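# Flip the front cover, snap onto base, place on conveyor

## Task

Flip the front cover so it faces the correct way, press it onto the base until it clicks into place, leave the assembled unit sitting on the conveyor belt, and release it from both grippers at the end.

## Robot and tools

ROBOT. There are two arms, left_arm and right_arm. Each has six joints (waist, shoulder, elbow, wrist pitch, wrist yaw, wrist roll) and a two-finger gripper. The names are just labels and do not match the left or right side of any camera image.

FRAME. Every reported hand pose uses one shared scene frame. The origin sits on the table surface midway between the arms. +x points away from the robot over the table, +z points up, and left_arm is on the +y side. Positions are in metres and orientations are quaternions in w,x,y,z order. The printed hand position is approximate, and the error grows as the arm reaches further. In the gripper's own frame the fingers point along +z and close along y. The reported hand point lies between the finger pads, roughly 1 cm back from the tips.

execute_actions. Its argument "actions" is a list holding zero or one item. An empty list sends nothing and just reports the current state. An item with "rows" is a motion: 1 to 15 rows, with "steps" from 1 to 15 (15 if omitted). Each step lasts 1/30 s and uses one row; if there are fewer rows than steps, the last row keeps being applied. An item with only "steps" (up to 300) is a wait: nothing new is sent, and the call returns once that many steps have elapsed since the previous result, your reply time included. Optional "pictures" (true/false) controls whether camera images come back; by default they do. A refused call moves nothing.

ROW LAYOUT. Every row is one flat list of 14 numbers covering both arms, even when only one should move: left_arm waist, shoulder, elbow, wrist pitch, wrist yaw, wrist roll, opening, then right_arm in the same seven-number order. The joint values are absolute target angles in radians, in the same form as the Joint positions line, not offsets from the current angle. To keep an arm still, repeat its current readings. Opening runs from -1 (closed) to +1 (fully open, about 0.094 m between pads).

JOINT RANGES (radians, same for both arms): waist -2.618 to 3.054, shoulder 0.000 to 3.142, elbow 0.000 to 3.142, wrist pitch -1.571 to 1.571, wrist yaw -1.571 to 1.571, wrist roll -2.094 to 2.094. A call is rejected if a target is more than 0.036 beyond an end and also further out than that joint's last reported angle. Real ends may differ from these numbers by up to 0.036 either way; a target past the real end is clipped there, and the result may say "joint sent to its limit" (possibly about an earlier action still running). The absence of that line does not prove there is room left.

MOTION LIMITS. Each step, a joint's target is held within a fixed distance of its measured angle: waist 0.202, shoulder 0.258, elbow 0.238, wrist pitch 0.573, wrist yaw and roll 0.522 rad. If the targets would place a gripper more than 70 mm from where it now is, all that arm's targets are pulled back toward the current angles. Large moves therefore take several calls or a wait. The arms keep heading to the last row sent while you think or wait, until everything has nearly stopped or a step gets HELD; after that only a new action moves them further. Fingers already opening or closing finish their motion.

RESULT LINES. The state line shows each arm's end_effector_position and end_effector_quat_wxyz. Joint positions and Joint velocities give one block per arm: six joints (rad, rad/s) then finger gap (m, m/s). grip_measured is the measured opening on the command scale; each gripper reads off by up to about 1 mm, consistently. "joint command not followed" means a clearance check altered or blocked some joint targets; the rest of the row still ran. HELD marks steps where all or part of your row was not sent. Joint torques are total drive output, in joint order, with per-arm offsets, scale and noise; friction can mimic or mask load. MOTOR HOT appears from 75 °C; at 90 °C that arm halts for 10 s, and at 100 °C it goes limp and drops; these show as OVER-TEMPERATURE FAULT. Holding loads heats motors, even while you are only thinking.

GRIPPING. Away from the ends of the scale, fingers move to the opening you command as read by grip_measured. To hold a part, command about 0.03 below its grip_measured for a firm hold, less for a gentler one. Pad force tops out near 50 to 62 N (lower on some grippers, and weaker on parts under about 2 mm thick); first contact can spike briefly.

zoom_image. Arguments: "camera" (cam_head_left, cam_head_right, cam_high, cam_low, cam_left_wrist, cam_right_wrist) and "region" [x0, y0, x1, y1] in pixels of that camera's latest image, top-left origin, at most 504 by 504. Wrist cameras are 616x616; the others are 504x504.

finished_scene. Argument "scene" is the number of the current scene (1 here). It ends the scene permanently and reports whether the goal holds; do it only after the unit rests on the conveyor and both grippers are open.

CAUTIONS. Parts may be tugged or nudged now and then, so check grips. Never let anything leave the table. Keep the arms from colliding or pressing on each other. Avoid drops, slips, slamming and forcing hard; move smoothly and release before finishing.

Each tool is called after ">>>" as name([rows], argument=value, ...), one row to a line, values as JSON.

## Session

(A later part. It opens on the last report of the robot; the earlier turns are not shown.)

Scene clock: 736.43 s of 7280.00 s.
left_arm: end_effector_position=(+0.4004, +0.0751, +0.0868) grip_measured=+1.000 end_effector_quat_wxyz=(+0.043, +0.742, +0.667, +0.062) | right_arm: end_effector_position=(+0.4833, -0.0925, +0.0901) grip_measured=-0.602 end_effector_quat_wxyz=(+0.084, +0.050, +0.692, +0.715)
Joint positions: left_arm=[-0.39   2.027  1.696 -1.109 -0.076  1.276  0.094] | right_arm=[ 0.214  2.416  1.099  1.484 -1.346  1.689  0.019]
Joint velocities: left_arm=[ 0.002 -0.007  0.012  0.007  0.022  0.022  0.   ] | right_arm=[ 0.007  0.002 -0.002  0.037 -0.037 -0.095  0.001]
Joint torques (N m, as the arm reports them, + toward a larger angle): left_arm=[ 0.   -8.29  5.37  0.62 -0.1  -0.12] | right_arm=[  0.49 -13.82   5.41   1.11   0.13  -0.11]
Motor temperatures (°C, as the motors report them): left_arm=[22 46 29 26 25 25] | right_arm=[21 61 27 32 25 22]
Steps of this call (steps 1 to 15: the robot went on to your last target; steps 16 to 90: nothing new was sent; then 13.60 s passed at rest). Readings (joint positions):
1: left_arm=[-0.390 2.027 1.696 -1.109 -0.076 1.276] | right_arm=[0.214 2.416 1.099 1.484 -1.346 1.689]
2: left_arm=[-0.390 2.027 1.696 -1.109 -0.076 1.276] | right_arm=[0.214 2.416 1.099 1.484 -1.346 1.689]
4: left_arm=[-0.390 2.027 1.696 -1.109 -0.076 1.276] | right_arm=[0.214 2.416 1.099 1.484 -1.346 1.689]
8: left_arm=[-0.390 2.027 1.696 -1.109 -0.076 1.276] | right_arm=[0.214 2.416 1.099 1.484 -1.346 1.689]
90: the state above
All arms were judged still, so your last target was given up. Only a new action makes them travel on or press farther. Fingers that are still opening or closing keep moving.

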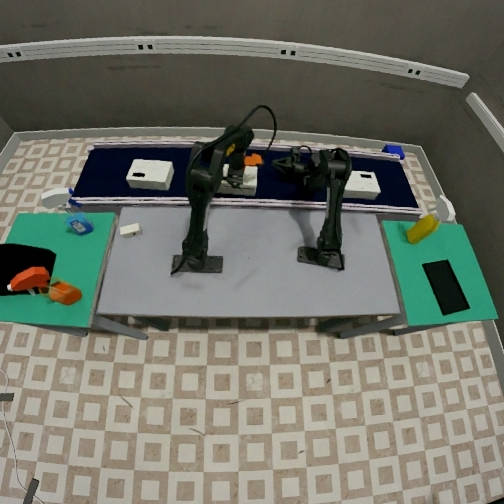

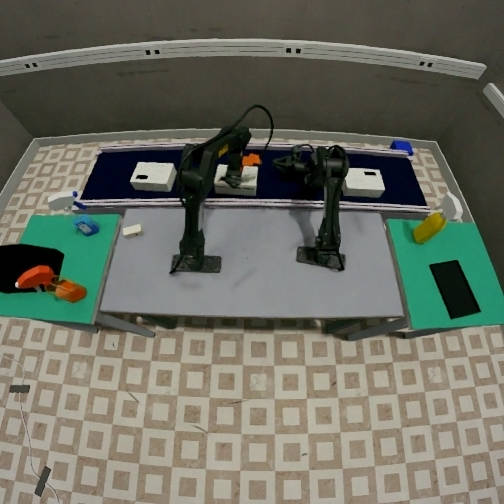

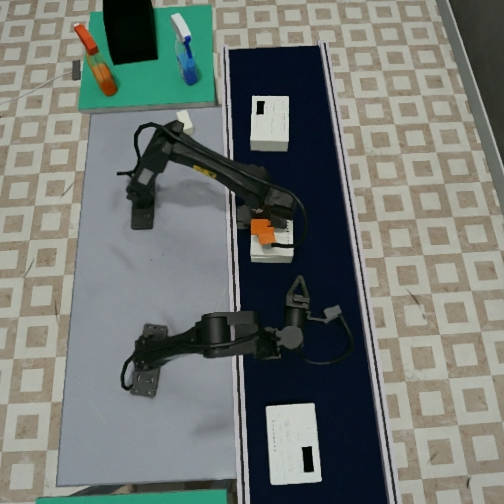

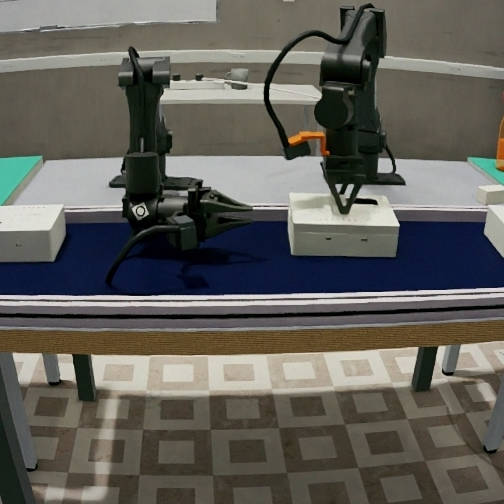

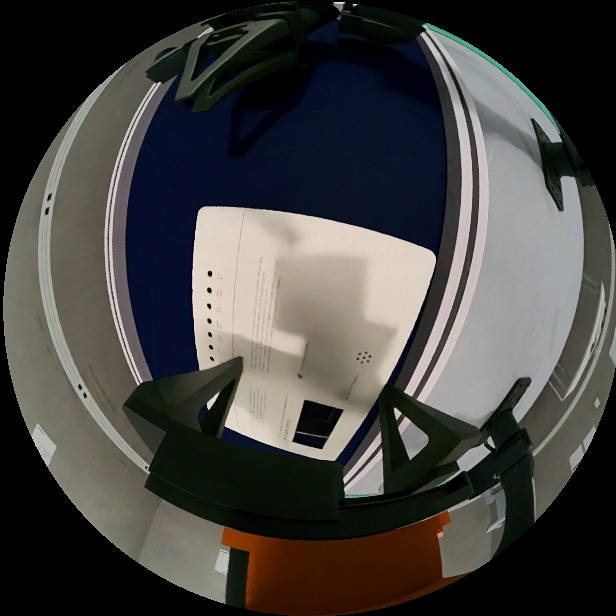

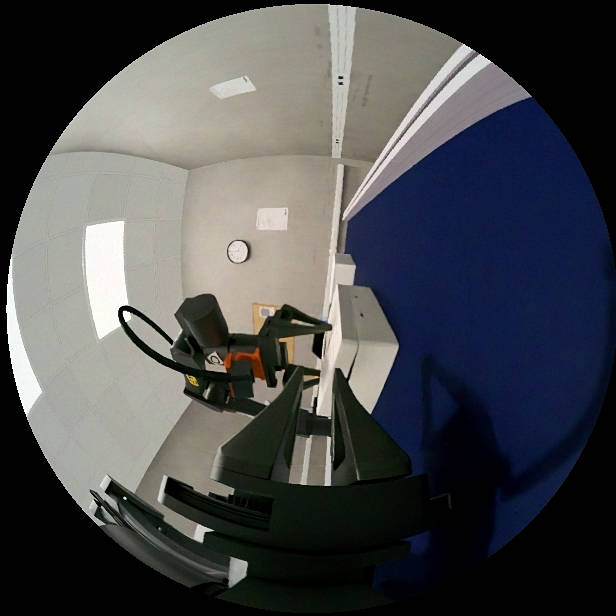

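>>> execute_actions([
  {"rows":[[-0.39,2.06,1.68,-1.12,-0.08,1.27,1,0.22,2.4,1.1,1.5,-1.34,1.675,-0.6],[-0.39,2.08,1.67,-1.12,-0.08,1.27,1,0.22,2.4,1.1,1.5,-1.34,1.675,-0.6],[-0.39,2.1,1.66,-1.12,-0.08,1.27,1,0.22,2.4,1.1,1.5,-1.34,1.675,-0.6],[-0.39,2.12,1.66,-1.1,-0.08,1.27,1,0.22,2.4,1.1,1.5,-1.34,1.675,-0.6]],"steps":15},
])

>>> execute_actions([
  {"rows":[[-0.39,2.12,1.66,-1.05,-0.08,1.27,0.95,0.22,2.4,1.1,1.5,-1.34,1.675,-0.6],[-0.39,2.12,1.66,-1.05,-0.08,1.27,0.92,0.22,2.4,1.1,1.5,-1.34,1.675,-0.6],[-0.39,2.12,1.66,-1.03,-0.08,1.27,0.88,0.22,2.4,1.1,1.5,-1.34,1.675,-0.6]],"steps":15},
])

>>> zoom_image(camera="cam_right_wrist", region=[270,260,420,430])

Scene clock: 745.37 s of 7280.00 s.
left_arm: end_effector_position=(+0.4066, +0.0748, +0.0828) grip_measured=+1.000 end_effector_quat_wxyz=(+0.046, +0.740, +0.667, +0.070) | right_arm: end_effector_position=(+0.4833, -0.0925, +0.0901) grip_measured=-0.602 end_effector_quat_wxyz=(+0.084, +0.050, +0.692, +0.715)
Joint positions: left_arm=[-0.39   2.04   1.696 -1.084 -0.089  1.274  0.094] | right_arm=[ 0.214  2.416  1.099  1.484 -1.346  1.689  0.019]
Joint velocities: left_arm=[-0.002  0.012 -0.012 -0.022  0.007  0.007  0.   ] | right_arm=[-0.007 -0.007 -0.007 -0.051  0.037 -0.007 -0.   ]
Joint torques (N m, as the arm reports them, + toward a larger angle): left_arm=[ 0.01 -3.07  3.06  0.71  0.   -0.1 ] | right_arm=[  0.47 -13.82   5.42   1.11   0.13  -0.11]
Motor temperatures (°C, as the motors report them): left_arm=[22 46 29 26 25 25] | right_arm=[21 61 27 32 25 22]
Steps of this call (steps 1 to 90: nothing new was sent; then 5.43 s passed at rest; steps 91 to 105: all 15 steps of this action). Readings (joint positions):
91: left_arm=[-0.390 2.029 1.696 -1.109 -0.076 1.276] | right_arm=[0.214 2.416 1.099 1.484 -1.346 1.689]
92: left_arm=[-0.390 2.031 1.696 -1.109 -0.077 1.276] | right_arm=[0.214 2.416 1.099 1.484 -1.346 1.689]
94: left_arm=[-0.390 2.035 1.696 -1.104 -0.080 1.276] | right_arm=[0.214 2.416 1.099 1.484 -1.346 1.689]
98: left_arm=[-0.390 2.040 1.696 -1.084 -0.089 1.274] | right_arm=[0.214 2.416 1.099 1.484 -1.346 1.689]
105: the state above

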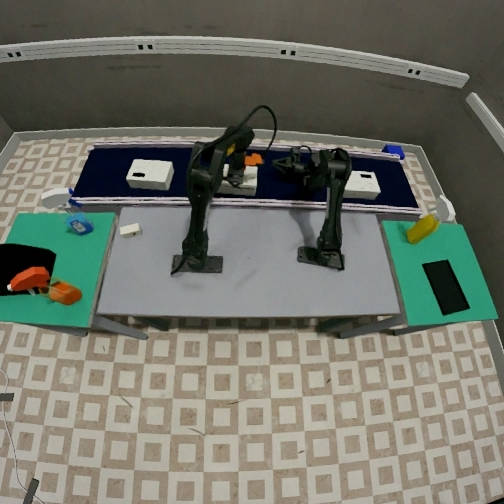

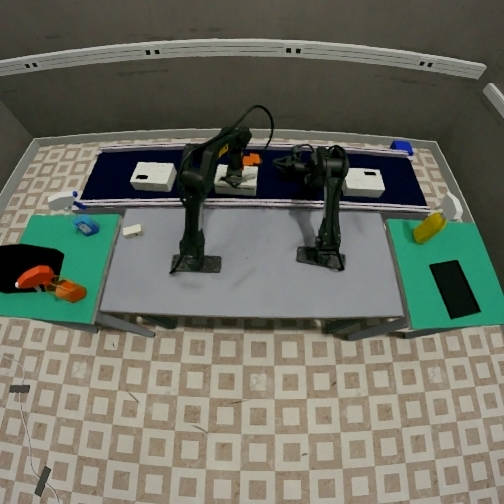

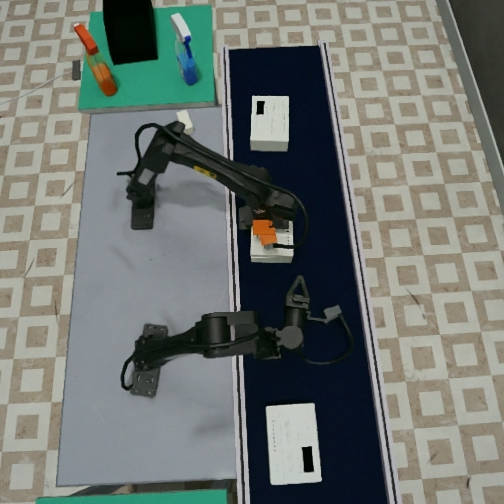

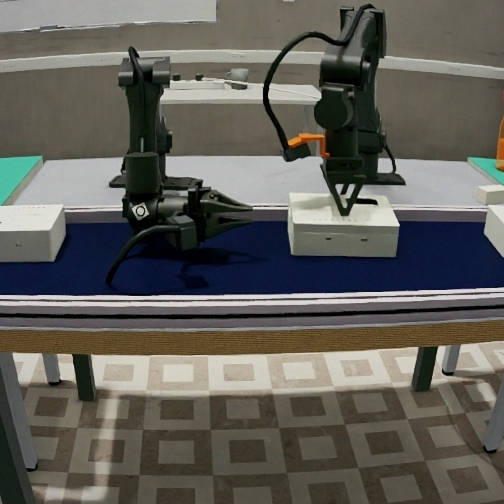

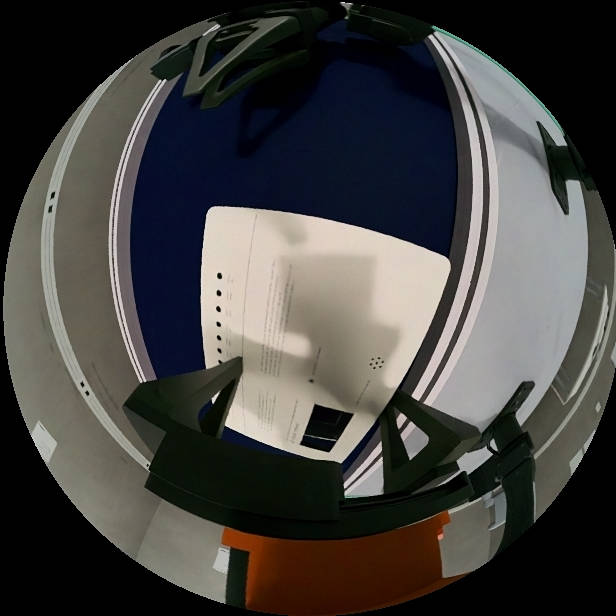

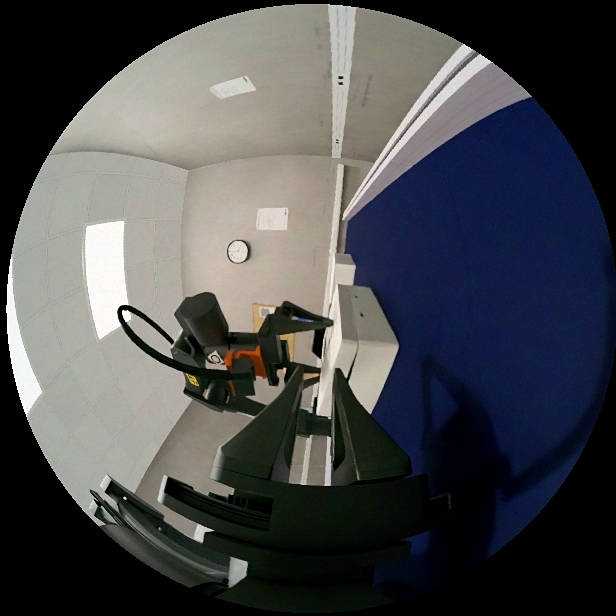

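Scene clock: 745.87 s of 7280.00 s.
left_arm: end_effector_position=(+0.4103, +0.0739, +0.0834) grip_measured=+0.885 end_effector_quat_wxyz=(+0.052, +0.739, +0.668, +0.075) | right_arm: end_effector_position=(+0.4833, -0.0925, +0.0901) grip_measured=-0.602 end_effector_quat_wxyz=(+0.084, +0.050, +0.692, +0.715)
Joint positions: left_arm=[-0.39   2.04   1.696 -1.069 -0.092  1.273  0.089] | right_arm=[ 0.214  2.416  1.099  1.484 -1.346  1.689  0.019]
Joint velocities: left_arm=[-0.007 -0.022 -0.017 -0.037 -0.037  0.007  0.   ] | right_arm=[ 0.002 -0.022  0.017  0.022 -0.022 -0.037  0.001]
Joint torques (N m, as the arm reports them, + toward a larger angle): left_arm=[ 0.02 -3.13  3.08  1.31  0.03 -0.08] | right_arm=[  0.47 -13.82   5.42   1.11   0.13  -0.11]
Motor temperatures (°C, as the motors report them): left_arm=[22 46 29 26 25 25] | right_arm=[21 61 27 32 25 22]
Steps of this call (steps 1 to 15: all 15 steps of this action). Readings (joint positions):
1: left_arm=[-0.390 2.040 1.696 -1.083 -0.089 1.274] | right_arm=[0.214 2.416 1.099 1.484 -1.346 1.689]
2: left_arm=[-0.390 2.040 1.696 -1.080 -0.090 1.273] | right_arm=[0.214 2.416 1.099 1.484 -1.346 1.689]
4: left_arm=[-0.390 2.040 1.696 -1.069 -0.092 1.273] | right_arm=[0.214 2.416 1.099 1.484 -1.346 1.689]
8: left_arm=[-0.390 2.040 1.696 -1.069 -0.092 1.273] | right_arm=[0.214 2.416 1.099 1.484 -1.346 1.689]
15: the state above

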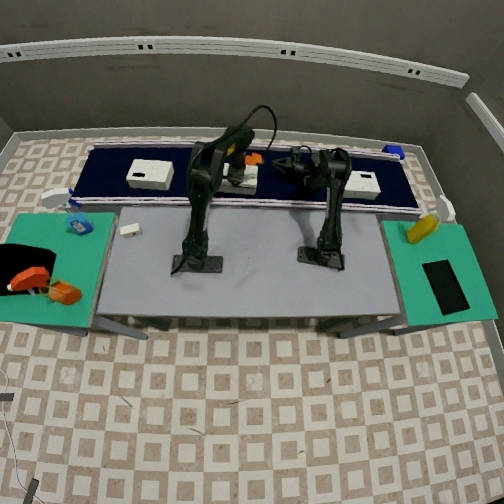

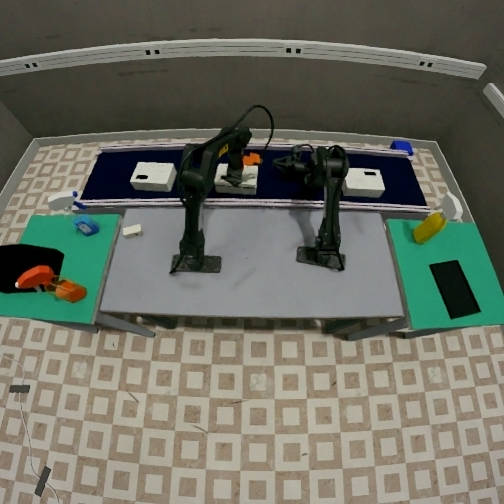

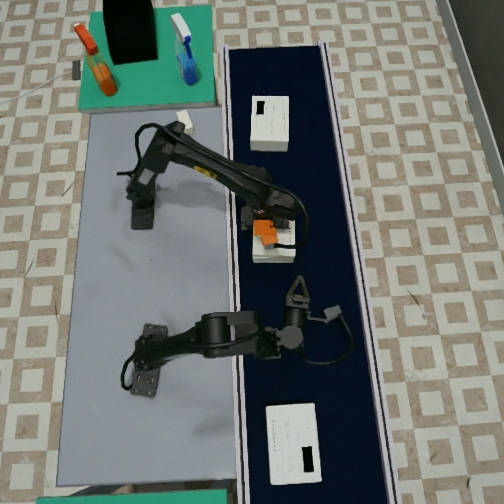

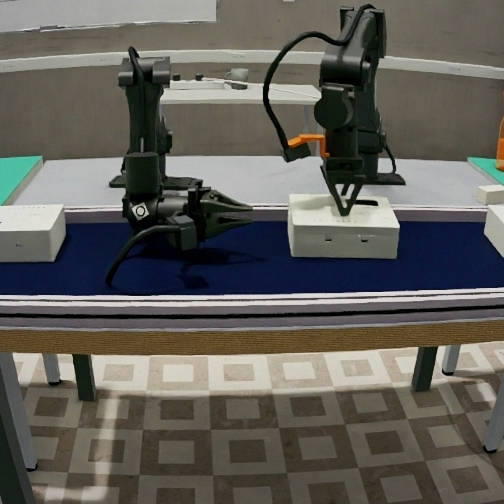

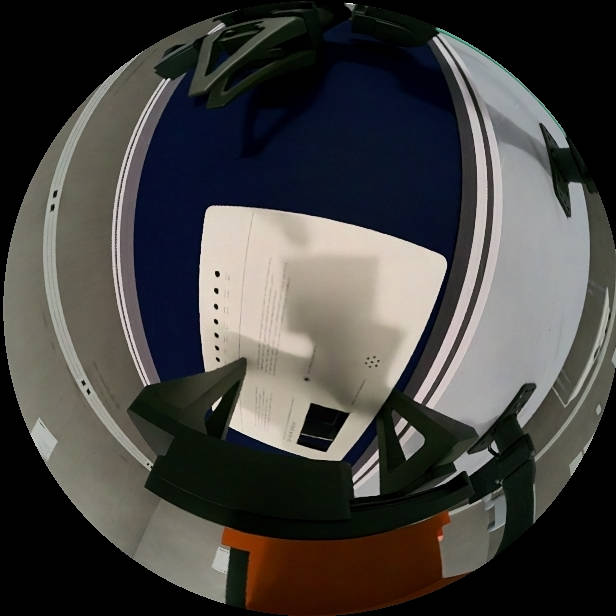

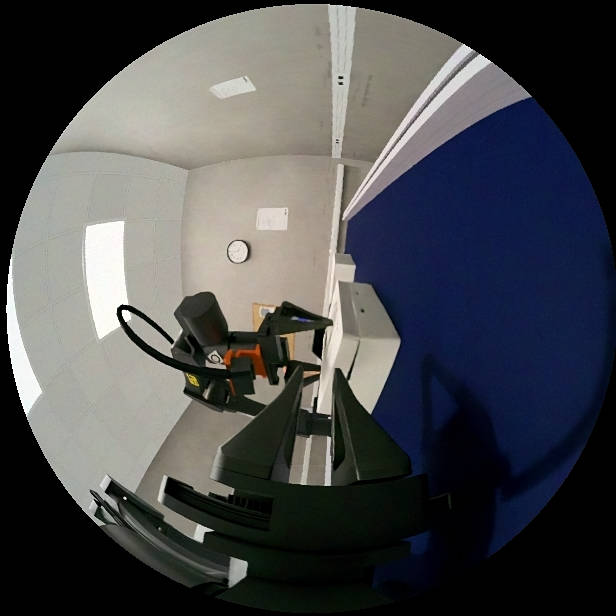

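Region (270, 260, 420, 430) of cam_right_wrist's 616x616 image, scaled by 2.965, with more detail than that image has; it fills the left 445 columns of this view, and the rest is white.

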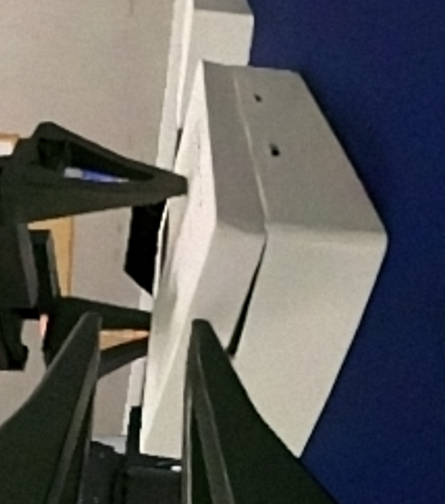

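>>> zoom_image(camera="cam_low", region=[270,180,420,270])

Region (270, 180, 420, 270) of cam_low's 504x504 image, scaled by 3.360, with more detail than that image has; it fills the top 302 rows of this view, and the rest is white.

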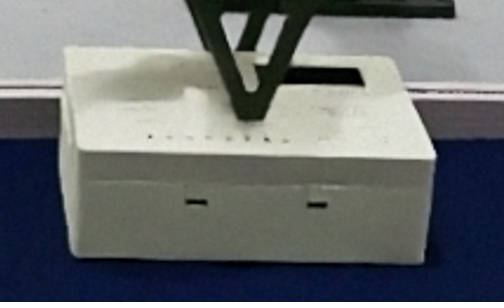

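>>> execute_actions([
  {"rows":[[-0.39,2.04,1.70,-1.1,-0.08,1.27,1,0.22,2.4,1.1,1.5,-1.34,1.675,-0.6],[-0.39,2.02,1.73,-1.13,-0.06,1.27,1,0.22,2.4,1.1,1.5,-1.34,1.675,-0.6],[-0.39,2.0,1.77,-1.18,-0.04,1.27,1,0.22,2.4,1.1,1.5,-1.34,1.675,-0.6],[-0.39,2.0,1.82,-1.25,-0.02,1.27,1,0.22,2.4,1.1,1.5,-1.34,1.675,-0.6],[-0.39,2.02,1.88,-1.35,-0.01,1.27,1,0.22,2.4,1.1,1.5,-1.34,1.675,-0.6]],"steps":15},
], pictures=false)

>>> execute_actions([
  {"rows":[[-0.46,2.08,1.90,-1.38,-0.01,1.2,-1,0.22,2.4,1.1,1.5,-1.34,1.675,-0.6]],"steps":15},
], pictures=false)

>>> execute_actions([
  {"steps":25},
])

Scene clock: 758.23 s of 7280.00 s.
left_arm: end_effector_position=(+0.3917, +0.0697, +0.1323) grip_measured=+1.000 end_effector_quat_wxyz=(+0.045, +0.742, +0.667, +0.037) | right_arm: end_effector_position=(+0.4833, -0.0925, +0.0901) grip_measured=-0.602 end_effector_quat_wxyz=(+0.084, +0.050, +0.692, +0.715)
Joint positions: left_arm=[-0.39   2.02   1.87  -1.308 -0.029  1.273  0.094] | right_arm=[ 0.214  2.416  1.099  1.484 -1.346  1.689  0.019]
Joint velocities: left_arm=[ 0.017  0.002  0.012 -0.168  0.007 -0.007  0.   ] | right_arm=[-0.012  0.002 -0.002  0.066  0.007 -0.066 -0.001]
Joint torques (N m, as the arm reports them, + toward a larger angle): left_arm=[ 0.   -9.05  6.53  0.53  0.09 -0.09] | right_arm=[  0.48 -13.82   5.43   1.11   0.13  -0.11]
Motor temperatures (°C, as the motors report them): left_arm=[22 43 29 26 25 25] | right_arm=[21 62 27 32 25 22]
Steps of this call (steps 1 to 15: the robot went on to your last target; steps 16 to 90: nothing new was sent; then 8.87 s passed at rest; steps 91 to 105: all 15 steps of this action). Readings (joint positions):
91: left_arm=[-0.390 2.036 1.697 -1.069 -0.092 1.273] | right_arm=[0.214 2.416 1.099 1.484 -1.346 1.689]
92: left_arm=[-0.390 2.036 1.700 -1.074 -0.091 1.273] | right_arm=[0.214 2.416 1.099 1.484 -1.346 1.689]
94: left_arm=[-0.390 2.036 1.730 -1.117 -0.076 1.273] | right_arm=[0.214 2.416 1.099 1.484 -1.346 1.689]
98: left_arm=[-0.390 2.030 1.852 -1.236 -0.046 1.273] | right_arm=[0.214 2.416 1.099 1.484 -1.346 1.689]
105: the state above

Scene clock: 758.73 s of 7280.00 s.
left_arm: end_effector_position=(+0.3704, +0.0438, +0.1091) grip_measured=-0.994 end_effector_quat_wxyz=(+0.002, +0.748, +0.664, +0.011) | right_arm: end_effector_position=(+0.4833, -0.0925, +0.0901) grip_measured=-0.602 end_effector_quat_wxyz=(+0.084, +0.050, +0.692, +0.715)
Joint positions: left_arm=[-0.465  2.088  1.885 -1.357 -0.02   1.209  0.   ] | right_arm=[ 0.214  2.416  1.099  1.484 -1.346  1.689  0.019]
Joint velocities: left_arm=[-0.012 -0.007 -0.007 -0.007 -0.022 -0.007 -0.   ] | right_arm=[-0.002 -0.002 -0.002 -0.051 -0.037 -0.037 -0.   ]
Joint torques (N m, as the arm reports them, + toward a larger angle): left_arm=[  0.75 -10.08   6.89   0.29   0.07  -0.09] | right_arm=[  0.46 -13.83   5.43   1.11   0.13  -0.11]
Motor temperatures (°C, as the motors report them): left_arm=[22 43 29 26 25 25] | right_arm=[21 62 27 32 25 22]
Steps of this call (steps 1 to 15: all 15 steps of this action). Readings (joint positions):
1: left_arm=[-0.395 2.026 1.875 -1.319 -0.030 1.262] | right_arm=[0.214 2.416 1.099 1.484 -1.346 1.689]
2: left_arm=[-0.403 2.035 1.882 -1.328 -0.030 1.251] | right_arm=[0.214 2.416 1.099 1.484 -1.346 1.689]
4: left_arm=[-0.431 2.056 1.885 -1.336 -0.028 1.235] | right_arm=[0.214 2.416 1.099 1.484 -1.346 1.689]
8: left_arm=[-0.465 2.087 1.885 -1.348 -0.021 1.218] | right_arm=[0.214 2.416 1.099 1.484 -1.346 1.689]
15: the state above

Scene clock: 759.57 s of 7280.00 s.
left_arm: end_effector_position=(+0.3700, +0.0440, +0.1091) grip_measured=-0.994 end_effector_quat_wxyz=(+0.001, +0.747, +0.665, +0.011) | right_arm: end_effector_position=(+0.4833, -0.0925, +0.0901) grip_measured=-0.602 end_effector_quat_wxyz=(+0.084, +0.050, +0.692, +0.715)
Joint positions: left_arm=[-0.465  2.088  1.885 -1.359 -0.02   1.206  0.   ] | right_arm=[ 0.214  2.416  1.099  1.484 -1.346  1.689  0.019]
Joint velocities: left_arm=[ 0.002  0.002 -0.002  0.007 -0.022 -0.007  0.001] | right_arm=[-0.007 -0.012  0.002 -0.066 -0.051 -0.066  0.001]
Joint torques (N m, as the arm reports them, + toward a larger angle): left_arm=[  0.42 -10.16   6.9    0.34   0.04  -0.12] | right_arm=[  0.48 -13.82   5.43   1.12   0.13  -0.11]
Motor temperatures (°C, as the motors report them): left_arm=[22 44 29 26 25 25] | right_arm=[21 62 27 32 25 22]
Steps of this call (steps 1 to 15: the robot went on to your last target; steps 16 to 25: nothing new was sent). Readings (joint positions):
1: left_arm=[-0.465 2.088 1.885 -1.357 -0.020 1.208] | right_arm=[0.214 2.416 1.099 1.484 -1.346 1.689]
2: left_arm=[-0.465 2.088 1.885 -1.357 -0.020 1.208] | right_arm=[0.214 2.416 1.099 1.484 -1.346 1.689]
4: left_arm=[-0.465 2.088 1.885 -1.358 -0.020 1.207] | right_arm=[0.214 2.416 1.099 1.484 -1.346 1.689]
8: left_arm=[-0.465 2.088 1.885 -1.358 -0.020 1.206] | right_arm=[0.214 2.416 1.099 1.484 -1.346 1.689]
25: the state above
All arms were judged still, so your last target was given up. Only a new action makes them travel on or press farther. Fingers that are still opening or closing keep moving.

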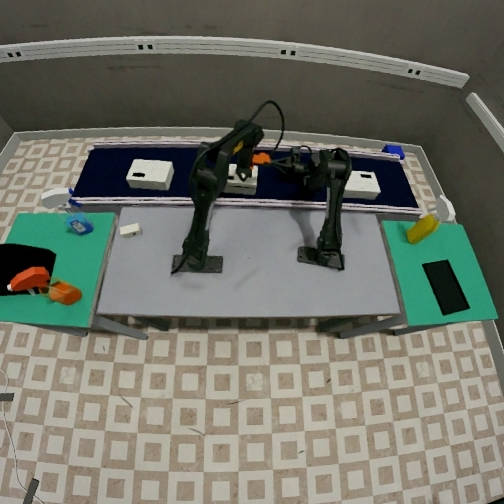

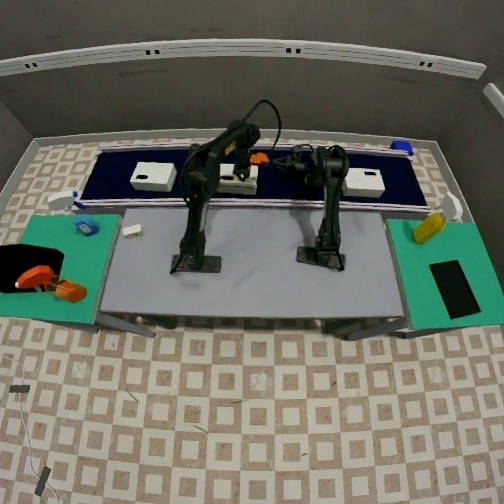

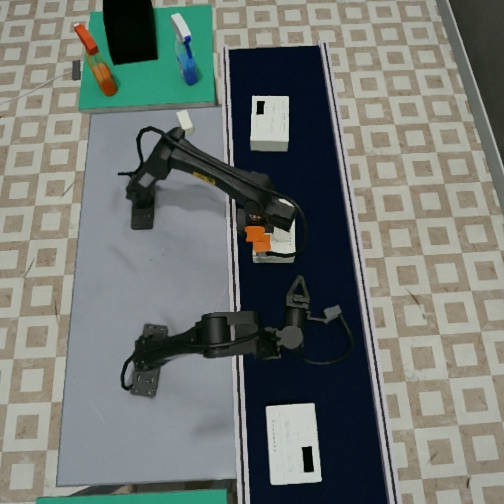

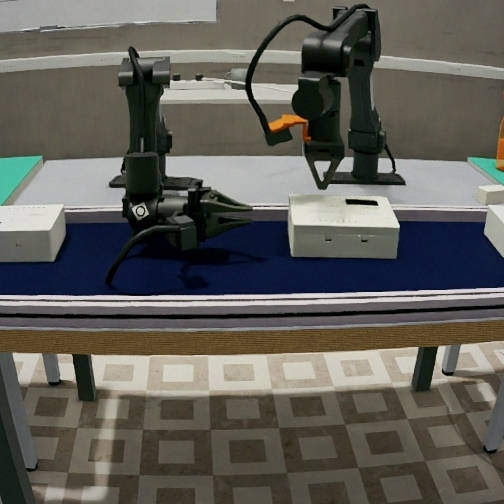

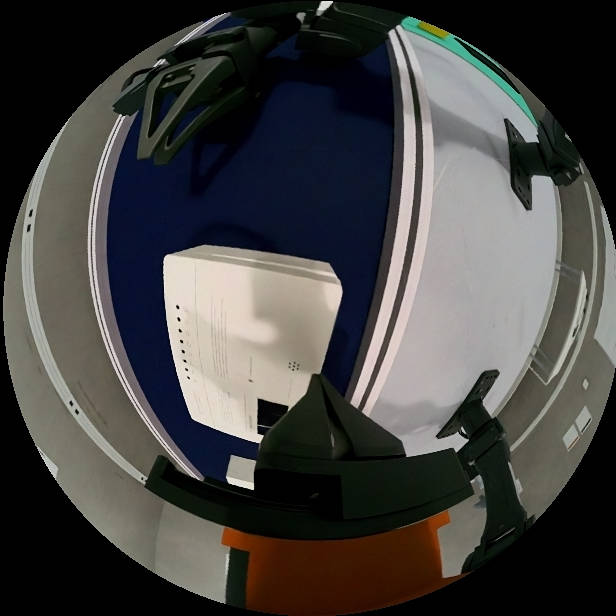

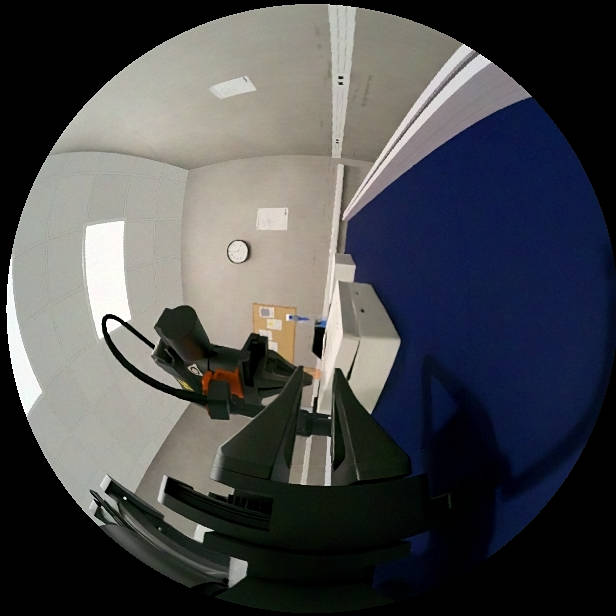

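>>> execute_actions([
  {"rows":[[-0.455,2.09,1.90,-1.29,-0.01,1.2,-1,0.22,2.4,1.1,1.5,-1.34,1.675,-0.6],[-0.455,2.09,1.90,-1.29,-0.01,1.2,-1,0.22,2.4,1.1,1.5,-1.34,1.675,-0.6],[-0.455,2.09,1.90,-1.29,-0.01,1.2,-1,0.22,2.4,1.1,1.5,-1.34,1.675,-0.6],[-0.455,2.10,1.90,-1.29,-0.01,1.2,-1,0.22,2.4,1.1,1.5,-1.34,1.675,-0.6],[-0.455,2.10,1.90,-1.29,-0.01,1.2,-1,0.22,2.4,1.1,1.5,-1.34,1.675,-0.6],[-0.455,2.11,1.90,-1.29,-0.01,1.2,-1,0.22,2.4,1.1,1.5,-1.34,1.675,-0.6],[-0.455,2.11,1.90,-1.29,-0.01,1.2,-1,0.22,2.4,1.1,1.5,-1.34,1.675,-0.6],[-0.455,2.12,1.90,-1.29,-0.01,1.2,-1,0.22,2.4,1.1,1.5,-1.34,1.675,-0.6],[-0.455,2.12,1.90,-1.29,-0.01,1.2,-1,0.22,2.4,1.1,1.5,-1.34,1.675,-0.6],[-0.455,2.13,1.90,-1.29,-0.01,1.2,-1,0.22,2.4,1.1,1.5,-1.34,1.675,-0.6],[-0.455,2.14,1.89,-1.3,-0.01,1.2,-1,0.22,2.4,1.1,1.5,-1.34,1.675,-0.6]],"steps":15},
], pictures=false)

>>> execute_actions([
  {"rows":[[-0.455,2.16,1.88,-1.31,-0.01,1.2,-1,0.22,2.4,1.1,1.5,-1.34,1.675,-0.6],[-0.455,2.18,1.87,-1.31,-0.01,1.2,-1,0.22,2.4,1.1,1.5,-1.34,1.675,-0.6],[-0.455,2.21,1.86,-1.31,-0.01,1.2,-1,0.22,2.4,1.1,1.5,-1.34,1.675,-0.6],[-0.455,2.24,1.85,-1.31,-0.01,1.2,-1,0.22,2.4,1.1,1.5,-1.34,1.675,-0.6],[-0.455,2.27,1.84,-1.31,-0.01,1.2,-1,0.22,2.4,1.1,1.5,-1.34,1.675,-0.6]],"steps":15},
])

>>> zoom_image(camera="cam_head_right", region=[195,150,275,205])

Scene clock: 771.63 s of 7280.00 s.
left_arm: end_effector_position=(+0.3799, +0.0379, +0.0969) grip_measured=-0.994 end_effector_quat_wxyz=(+0.009, +0.747, +0.665, +0.012) | right_arm: end_effector_position=(+0.4833, -0.0925, +0.0901) grip_measured=-0.602 end_effector_quat_wxyz=(+0.084, +0.050, +0.692, +0.715)
Joint positions: left_arm=[-0.465  2.121  1.887 -1.312 -0.015  1.206  0.   ] | right_arm=[ 0.214  2.416  1.099  1.484 -1.346  1.689  0.019]
Joint velocities: left_arm=[ 0.007  0.007  0.002 -0.095 -0.051 -0.007  0.   ] | right_arm=[-0.002  0.002 -0.027 -0.007 -0.037  0.051 -0.001]
Joint torques (N m, as the arm reports them, + toward a larger angle): left_arm=[ 1.03 -8.4   5.78  0.79  0.01 -0.13] | right_arm=[  0.48 -13.81   5.42   1.12   0.13  -0.11]
Motor temperatures (°C, as the motors report them): left_arm=[22 47 30 26 25 25] | right_arm=[21 62 27 32 25 22]
Steps of this call (steps 1 to 90: nothing new was sent; then 8.57 s passed at rest; steps 91 to 105: all 15 steps of this action). Readings (joint positions):
91: left_arm=[-0.465 2.088 1.885 -1.355 -0.020 1.206] | right_arm=[0.214 2.416 1.099 1.484 -1.346 1.689]
92: left_arm=[-0.465 2.088 1.885 -1.346 -0.020 1.206] | right_arm=[0.214 2.416 1.099 1.484 -1.346 1.689]
94: left_arm=[-0.465 2.088 1.885 -1.330 -0.020 1.206] | right_arm=[0.214 2.416 1.099 1.484 -1.346 1.689]
98: left_arm=[-0.465 2.096 1.885 -1.315 -0.020 1.206] | right_arm=[0.214 2.416 1.099 1.484 -1.346 1.689]
105: the state above

Scene clock: 772.13 s of 7280.00 s.
left_arm: end_effector_position=(+0.3790, +0.0379, +0.0928) grip_measured=-0.994 end_effector_quat_wxyz=(+0.000, +0.747, +0.665, +0.007) | right_arm: end_effector_position=(+0.4833, -0.0925, +0.0901) grip_measured=-0.602 end_effector_quat_wxyz=(+0.084, +0.050, +0.692, +0.715)
Joint positions: left_arm=[-0.465  2.14   1.901 -1.327 -0.013  1.206  0.   ] | right_arm=[ 0.214  2.416  1.099  1.484 -1.346  1.689  0.019]
Joint velocities: left_arm=[-0.012 -0.002 -0.007 -0.022  0.022 -0.022  0.001] | right_arm=[-0.017 -0.002  0.002 -0.007 -0.051  0.037  0.001]
Joint torques (N m, as the arm reports them, + toward a larger angle): left_arm=[ 0.81  0.3   0.93  0.76 -0.01 -0.12] | right_arm=[  0.47 -13.82   5.43   1.12   0.13  -0.11]
Motor temperatures (°C, as the motors report them): left_arm=[22 46 30 26 25 25] | right_arm=[21 62 27 32 25 22]
Steps of this call (steps 1 to 15: all 15 steps of this action). Readings (joint positions):
1: left_arm=[-0.465 2.122 1.887 -1.312 -0.015 1.206] | right_arm=[0.214 2.416 1.099 1.484 -1.346 1.689]
2: left_arm=[-0.465 2.124 1.887 -1.312 -0.015 1.206] | right_arm=[0.214 2.416 1.099 1.484 -1.346 1.689]
4: left_arm=[-0.465 2.130 1.888 -1.314 -0.013 1.206] | right_arm=[0.214 2.416 1.099 1.484 -1.346 1.689]
8: left_arm=[-0.465 2.139 1.899 -1.325 -0.013 1.206] | right_arm=[0.214 2.416 1.099 1.484 -1.346 1.689]
15: the state above

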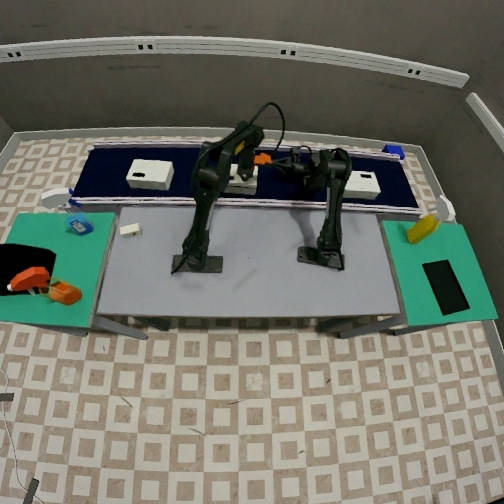

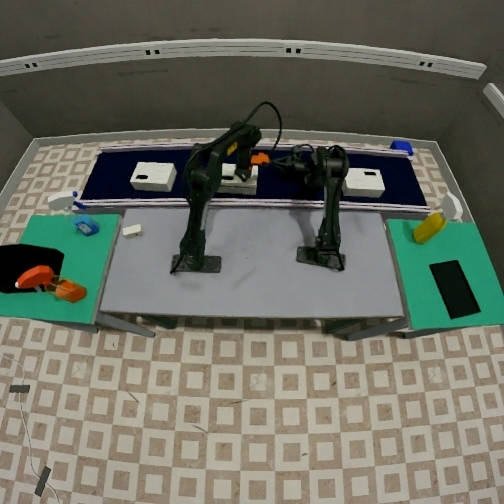

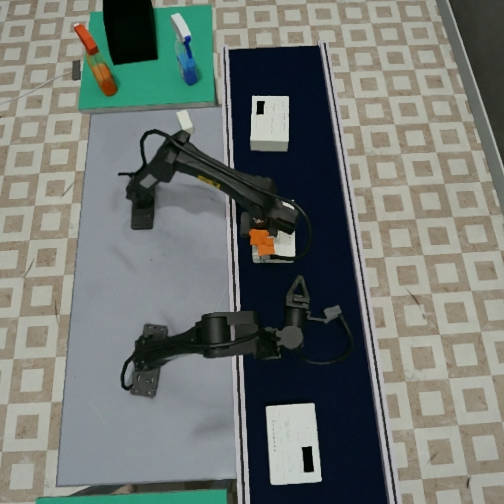

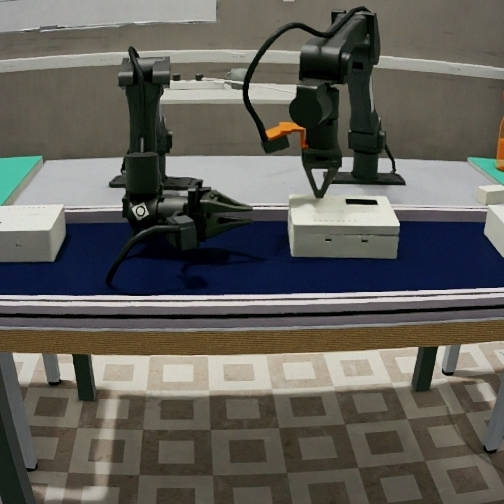

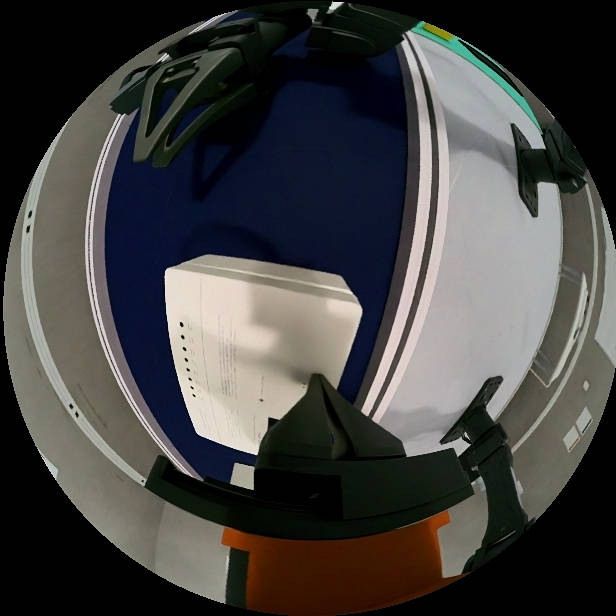

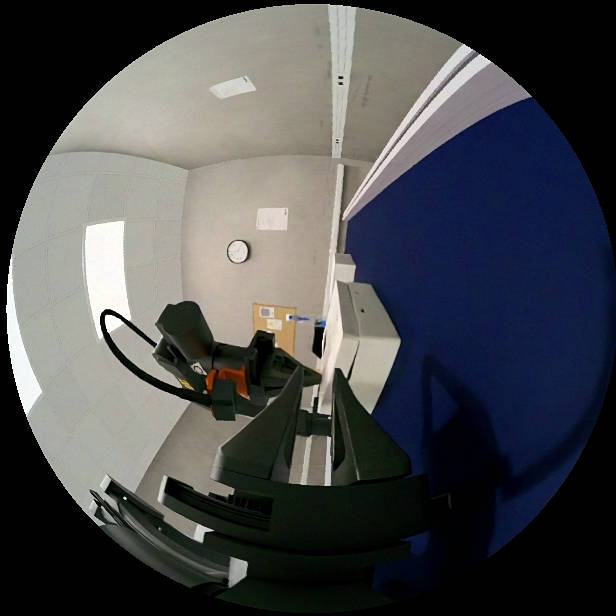

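Region (195, 150, 275, 205) of cam_head_right's 504x504 image, scaled by 6.300, with more detail than that image has; it fills the top 346 rows of this view, and the rest is white.

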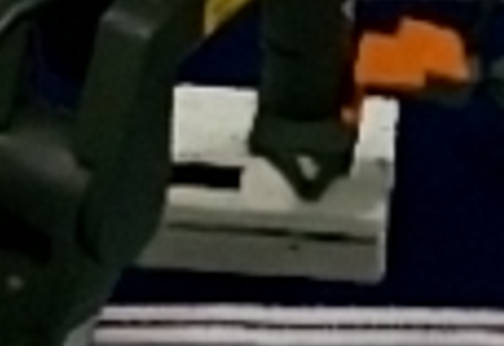

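>>> execute_actions([
  {"rows":[[-0.45,2.12,1.89,-1.31,0,1.2,-1,0.22,2.4,1.1,1.5,-1.34,1.675,-0.6],[-0.45,2.08,1.89,-1.31,0,1.2,-1,0.22,2.4,1.1,1.5,-1.34,1.675,-0.6],[-0.45,2.0,1.85,-1.31,0,1.1,-1,0.22,2.4,1.1,1.5,-1.34,1.675,-0.6],[-0.43,1.9,1.75,-1.25,0,1.0,-1,0.22,2.4,1.1,1.5,-1.34,1.675,-0.6],[-0.41,1.5,1.2,-0.9,0,0.5,-1,0.22,2.4,1.1,1.5,-1.34,1.675,-0.6]],"steps":15},
], pictures=false)

>>> execute_actions([
  {"rows":[[-0.4,1.1,0.5,-0.1,0,0,1,0.22,2.4,1.1,1.5,-1.34,1.675,-0.6]],"steps":15},
], pictures=false)

>>> execute_actions([
  {"rows":[[-0.4,1.17,0.29,0.52,0,0,1,0.22,2.4,1.1,1.5,-1.34,1.675,-0.6]],"steps":15},
], pictures=false)

>>> execute_actions([
  {"steps":25},
])

Scene clock: 786.23 s of 7280.00 s.
left_arm: end_effector_position=(+0.3114, +0.0937, +0.1409) grip_measured=-0.994 end_effector_quat_wxyz=(+0.167, +0.469, +0.867, +0.016) | right_arm: end_effector_position=(+0.4833, -0.0925, +0.0901) grip_measured=-0.602 end_effector_quat_wxyz=(+0.084, +0.050, +0.692, +0.715)
Joint positions: left_arm=[-0.408  1.481  1.217 -0.97  -0.009  0.569  0.   ] | right_arm=[ 0.214  2.416  1.099  1.484 -1.346  1.689  0.019]
Joint velocities: left_arm=[-0.027  0.222 -0.193  0.271  0.037 -0.388 -0.001] | right_arm=[ 0.007 -0.027 -0.012  0.022  0.022 -0.037 -0.001]
Joint torques (N m, as the arm reports them, + toward a larger angle): left_arm=[ 0.07 -4.91  5.87  1.52  0.06 -0.13] | right_arm=[  0.47 -13.83   5.43   1.11   0.13  -0.11]
Motor temperatures (°C, as the motors report them): left_arm=[22 43 28 26 25 25] | right_arm=[21 62 27 32 25 22]
Steps of this call (steps 1 to 15: the robot went on to your last target; steps 16 to 90: nothing new was sent; then 10.60 s passed at rest; steps 91 to 105: all 15 steps of this action). Readings (joint positions):
91: left_arm=[-0.465 2.130 1.903 -1.326 -0.013 1.206] | right_arm=[0.214 2.416 1.099 1.484 -1.346 1.689]
92: left_arm=[-0.464 2.124 1.902 -1.325 -0.013 1.206] | right_arm=[0.214 2.416 1.099 1.484 -1.346 1.689]
94: left_arm=[-0.460 2.069 1.845 -1.291 -0.012 1.158] | right_arm=[0.214 2.416 1.099 1.484 -1.346 1.689]
98: left_arm=[-0.423 1.749 1.497 -1.054 -0.010 0.805] | right_arm=[0.214 2.416 1.099 1.484 -1.346 1.689]
105: the state above

Scene clock: 786.73 s of 7280.00 s.
left_arm: end_effector_position=(+0.2903, +0.1032, +0.0794) grip_measured=+1.000 end_effector_quat_wxyz=(+0.366, +0.206, +0.905, -0.070) | right_arm: end_effector_position=(+0.4833, -0.0925, +0.0901) grip_measured=-0.602 end_effector_quat_wxyz=(+0.084, +0.050, +0.692, +0.715)
Joint positions: left_arm=[-0.408  1.109  0.479 -0.178 -0.009  0.027  0.094] | right_arm=[ 0.214  2.416  1.099  1.484 -1.346  1.689  0.019]
Joint velocities: left_arm=[-0.002  0.012 -0.002  0.535 -0.037 -0.081  0.   ] | right_arm=[ 0.007  0.007 -0.012 -0.022 -0.066 -0.022 -0.   ]
Joint torques (N m, as the arm reports them, + toward a larger angle): left_arm=[ 0.65 -2.77  8.09  1.98  0.03 -0.15] | right_arm=[  0.47 -13.83   5.42   1.11   0.13  -0.11]
Motor temperatures (°C, as the motors report them): left_arm=[22 43 28 26 25 25] | right_arm=[21 62 27 32 25 22]
Steps of this call (steps 1 to 15: all 15 steps of this action). Readings (joint positions):
1: left_arm=[-0.408 1.452 1.162 -0.874 -0.009 0.487] | right_arm=[0.214 2.416 1.099 1.484 -1.346 1.689]
2: left_arm=[-0.408 1.387 1.067 -0.744 -0.009 0.392] | right_arm=[0.214 2.416 1.099 1.484 -1.346 1.689]
4: left_arm=[-0.408 1.221 0.885 -0.539 -0.009 0.252] | right_arm=[0.214 2.416 1.099 1.484 -1.346 1.689]
8: left_arm=[-0.408 1.081 0.600 -0.250 -0.009 0.106] | right_arm=[0.214 2.416 1.099 1.484 -1.346 1.689]
15: the state above

Scene clock: 787.23 s of 7280.00 s.
left_arm: end_effector_position=(+0.3259, +0.0871, +0.1107) grip_measured=+1.000 end_effector_quat_wxyz=(+0.538, +0.176, +0.817, -0.110) | right_arm: end_effector_position=(+0.4833, -0.0925, +0.0901) grip_measured=-0.602 end_effector_quat_wxyz=(+0.084, +0.050, +0.692, +0.715)
Joint positions: left_arm=[-0.408  1.171  0.282  0.481 -0.009  0.006  0.094] | right_arm=[ 0.214  2.416  1.099  1.484 -1.346  1.689  0.019]
Joint velocities: left_arm=[-0.027  0.002 -0.012  0.198  0.007 -0.037  0.   ] | right_arm=[ 0.007 -0.007 -0.007 -0.066 -0.037  0.037 -0.   ]
Joint torques (N m, as the arm reports them, + toward a larger angle): left_arm=[ 0.66 -2.46  6.72  2.5   0.04 -0.11] | right_arm=[  0.48 -13.82   5.43   1.12   0.13  -0.11]
Motor temperatures (°C, as the motors report them): left_arm=[22 43 28 26 25 25] | right_arm=[21 62 27 32 25 22]
Steps of this call (steps 1 to 15: all 15 steps of this action). Readings (joint positions):
1: left_arm=[-0.408 1.114 0.448 -0.083 -0.009 0.022] | right_arm=[0.214 2.416 1.099 1.484 -1.346 1.689]
2: left_arm=[-0.408 1.125 0.401 0.049 -0.009 0.019] | right_arm=[0.214 2.416 1.099 1.484 -1.346 1.689]
4: left_arm=[-0.408 1.154 0.324 0.211 -0.009 0.014] | right_arm=[0.214 2.416 1.099 1.484 -1.346 1.689]
8: left_arm=[-0.408 1.171 0.282 0.356 -0.009 0.009] | right_arm=[0.214 2.416 1.099 1.484 -1.346 1.689]
15: the state above

Scene clock: 788.07 s of 7280.00 s.
left_arm: end_effector_position=(+0.3279, +0.0862, +0.1161) grip_measured=+1.000 end_effector_quat_wxyz=(+0.548, +0.175, +0.811, -0.113) | right_arm: end_effector_position=(+0.4833, -0.0925, +0.0901) grip_measured=-0.602 end_effector_quat_wxyz=(+0.084, +0.050, +0.692, +0.715)
Joint positions: left_arm=[-0.408  1.171  0.282  0.505 -0.009  0.006  0.094] | right_arm=[ 0.214  2.416  1.099  1.484 -1.346  1.689  0.019]
Joint velocities: left_arm=[-0.007  0.007 -0.002 -0.037 -0.007 -0.022  0.   ] | right_arm=[ 0.022 -0.002  0.002  0.007 -0.051 -0.022 -0.001]
Joint torques (N m, as the arm reports them, + toward a larger angle): left_arm=[ 0.65 -2.46  6.63  2.57  0.04 -0.12] | right_arm=[  0.47 -13.82   5.42   1.11   0.13  -0.11]
Motor temperatures (°C, as the motors report them): left_arm=[22 42 29 26 25 25] | right_arm=[21 62 27 32 25 22]
Steps of this call (steps 1 to 25: the robot went on to your last target). Readings (joint positions):
1: left_arm=[-0.408 1.171 0.282 0.487 -0.009 0.006] | right_arm=[0.214 2.416 1.099 1.484 -1.346 1.689]
2: left_arm=[-0.408 1.171 0.282 0.491 -0.009 0.006] | right_arm=[0.214 2.416 1.099 1.484 -1.346 1.689]
4: left_arm=[-0.408 1.171 0.282 0.497 -0.009 0.006] | right_arm=[0.214 2.416 1.099 1.484 -1.346 1.689]
8: left_arm=[-0.408 1.171 0.282 0.502 -0.009 0.006] | right_arm=[0.214 2.416 1.099 1.484 -1.346 1.689]
25: the state above

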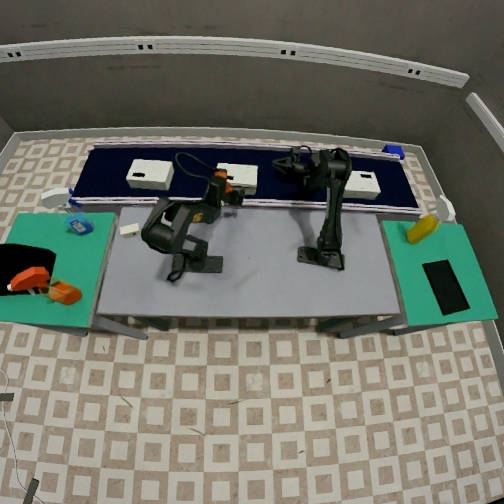

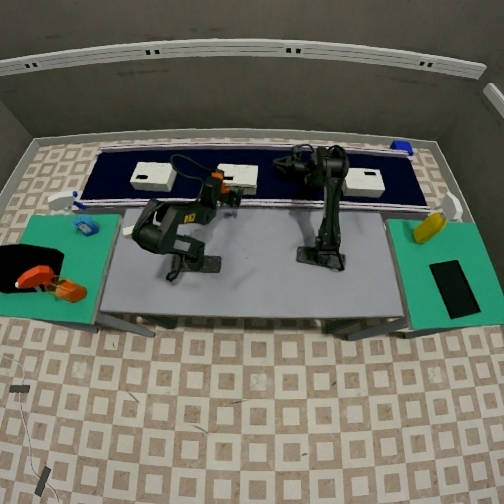

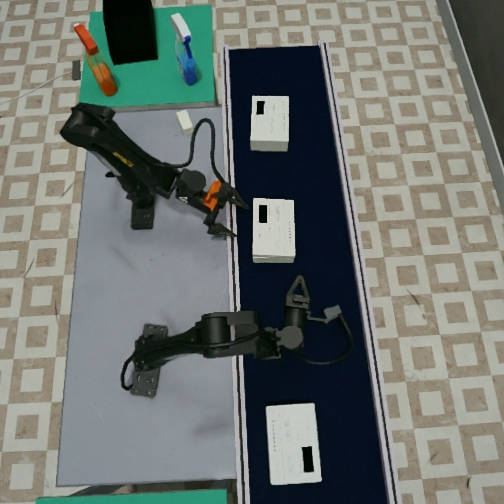

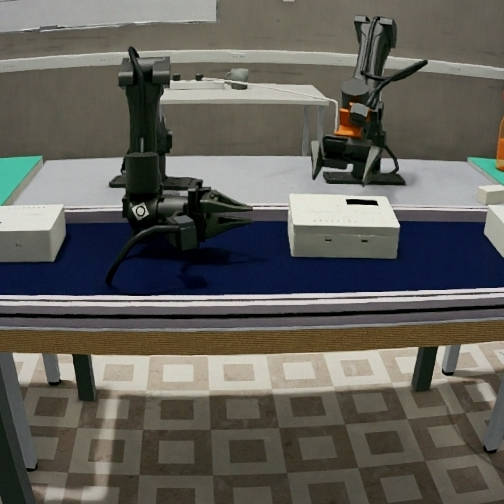

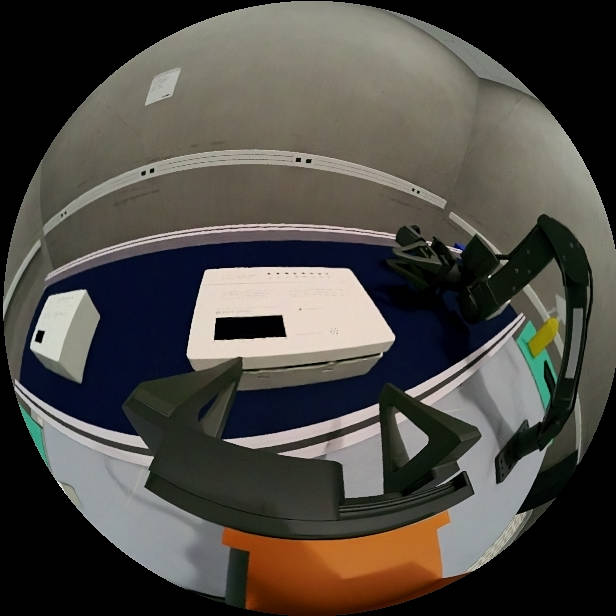

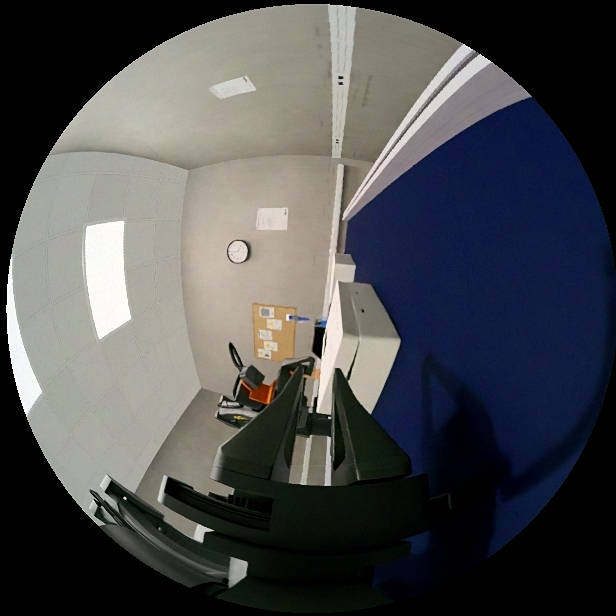

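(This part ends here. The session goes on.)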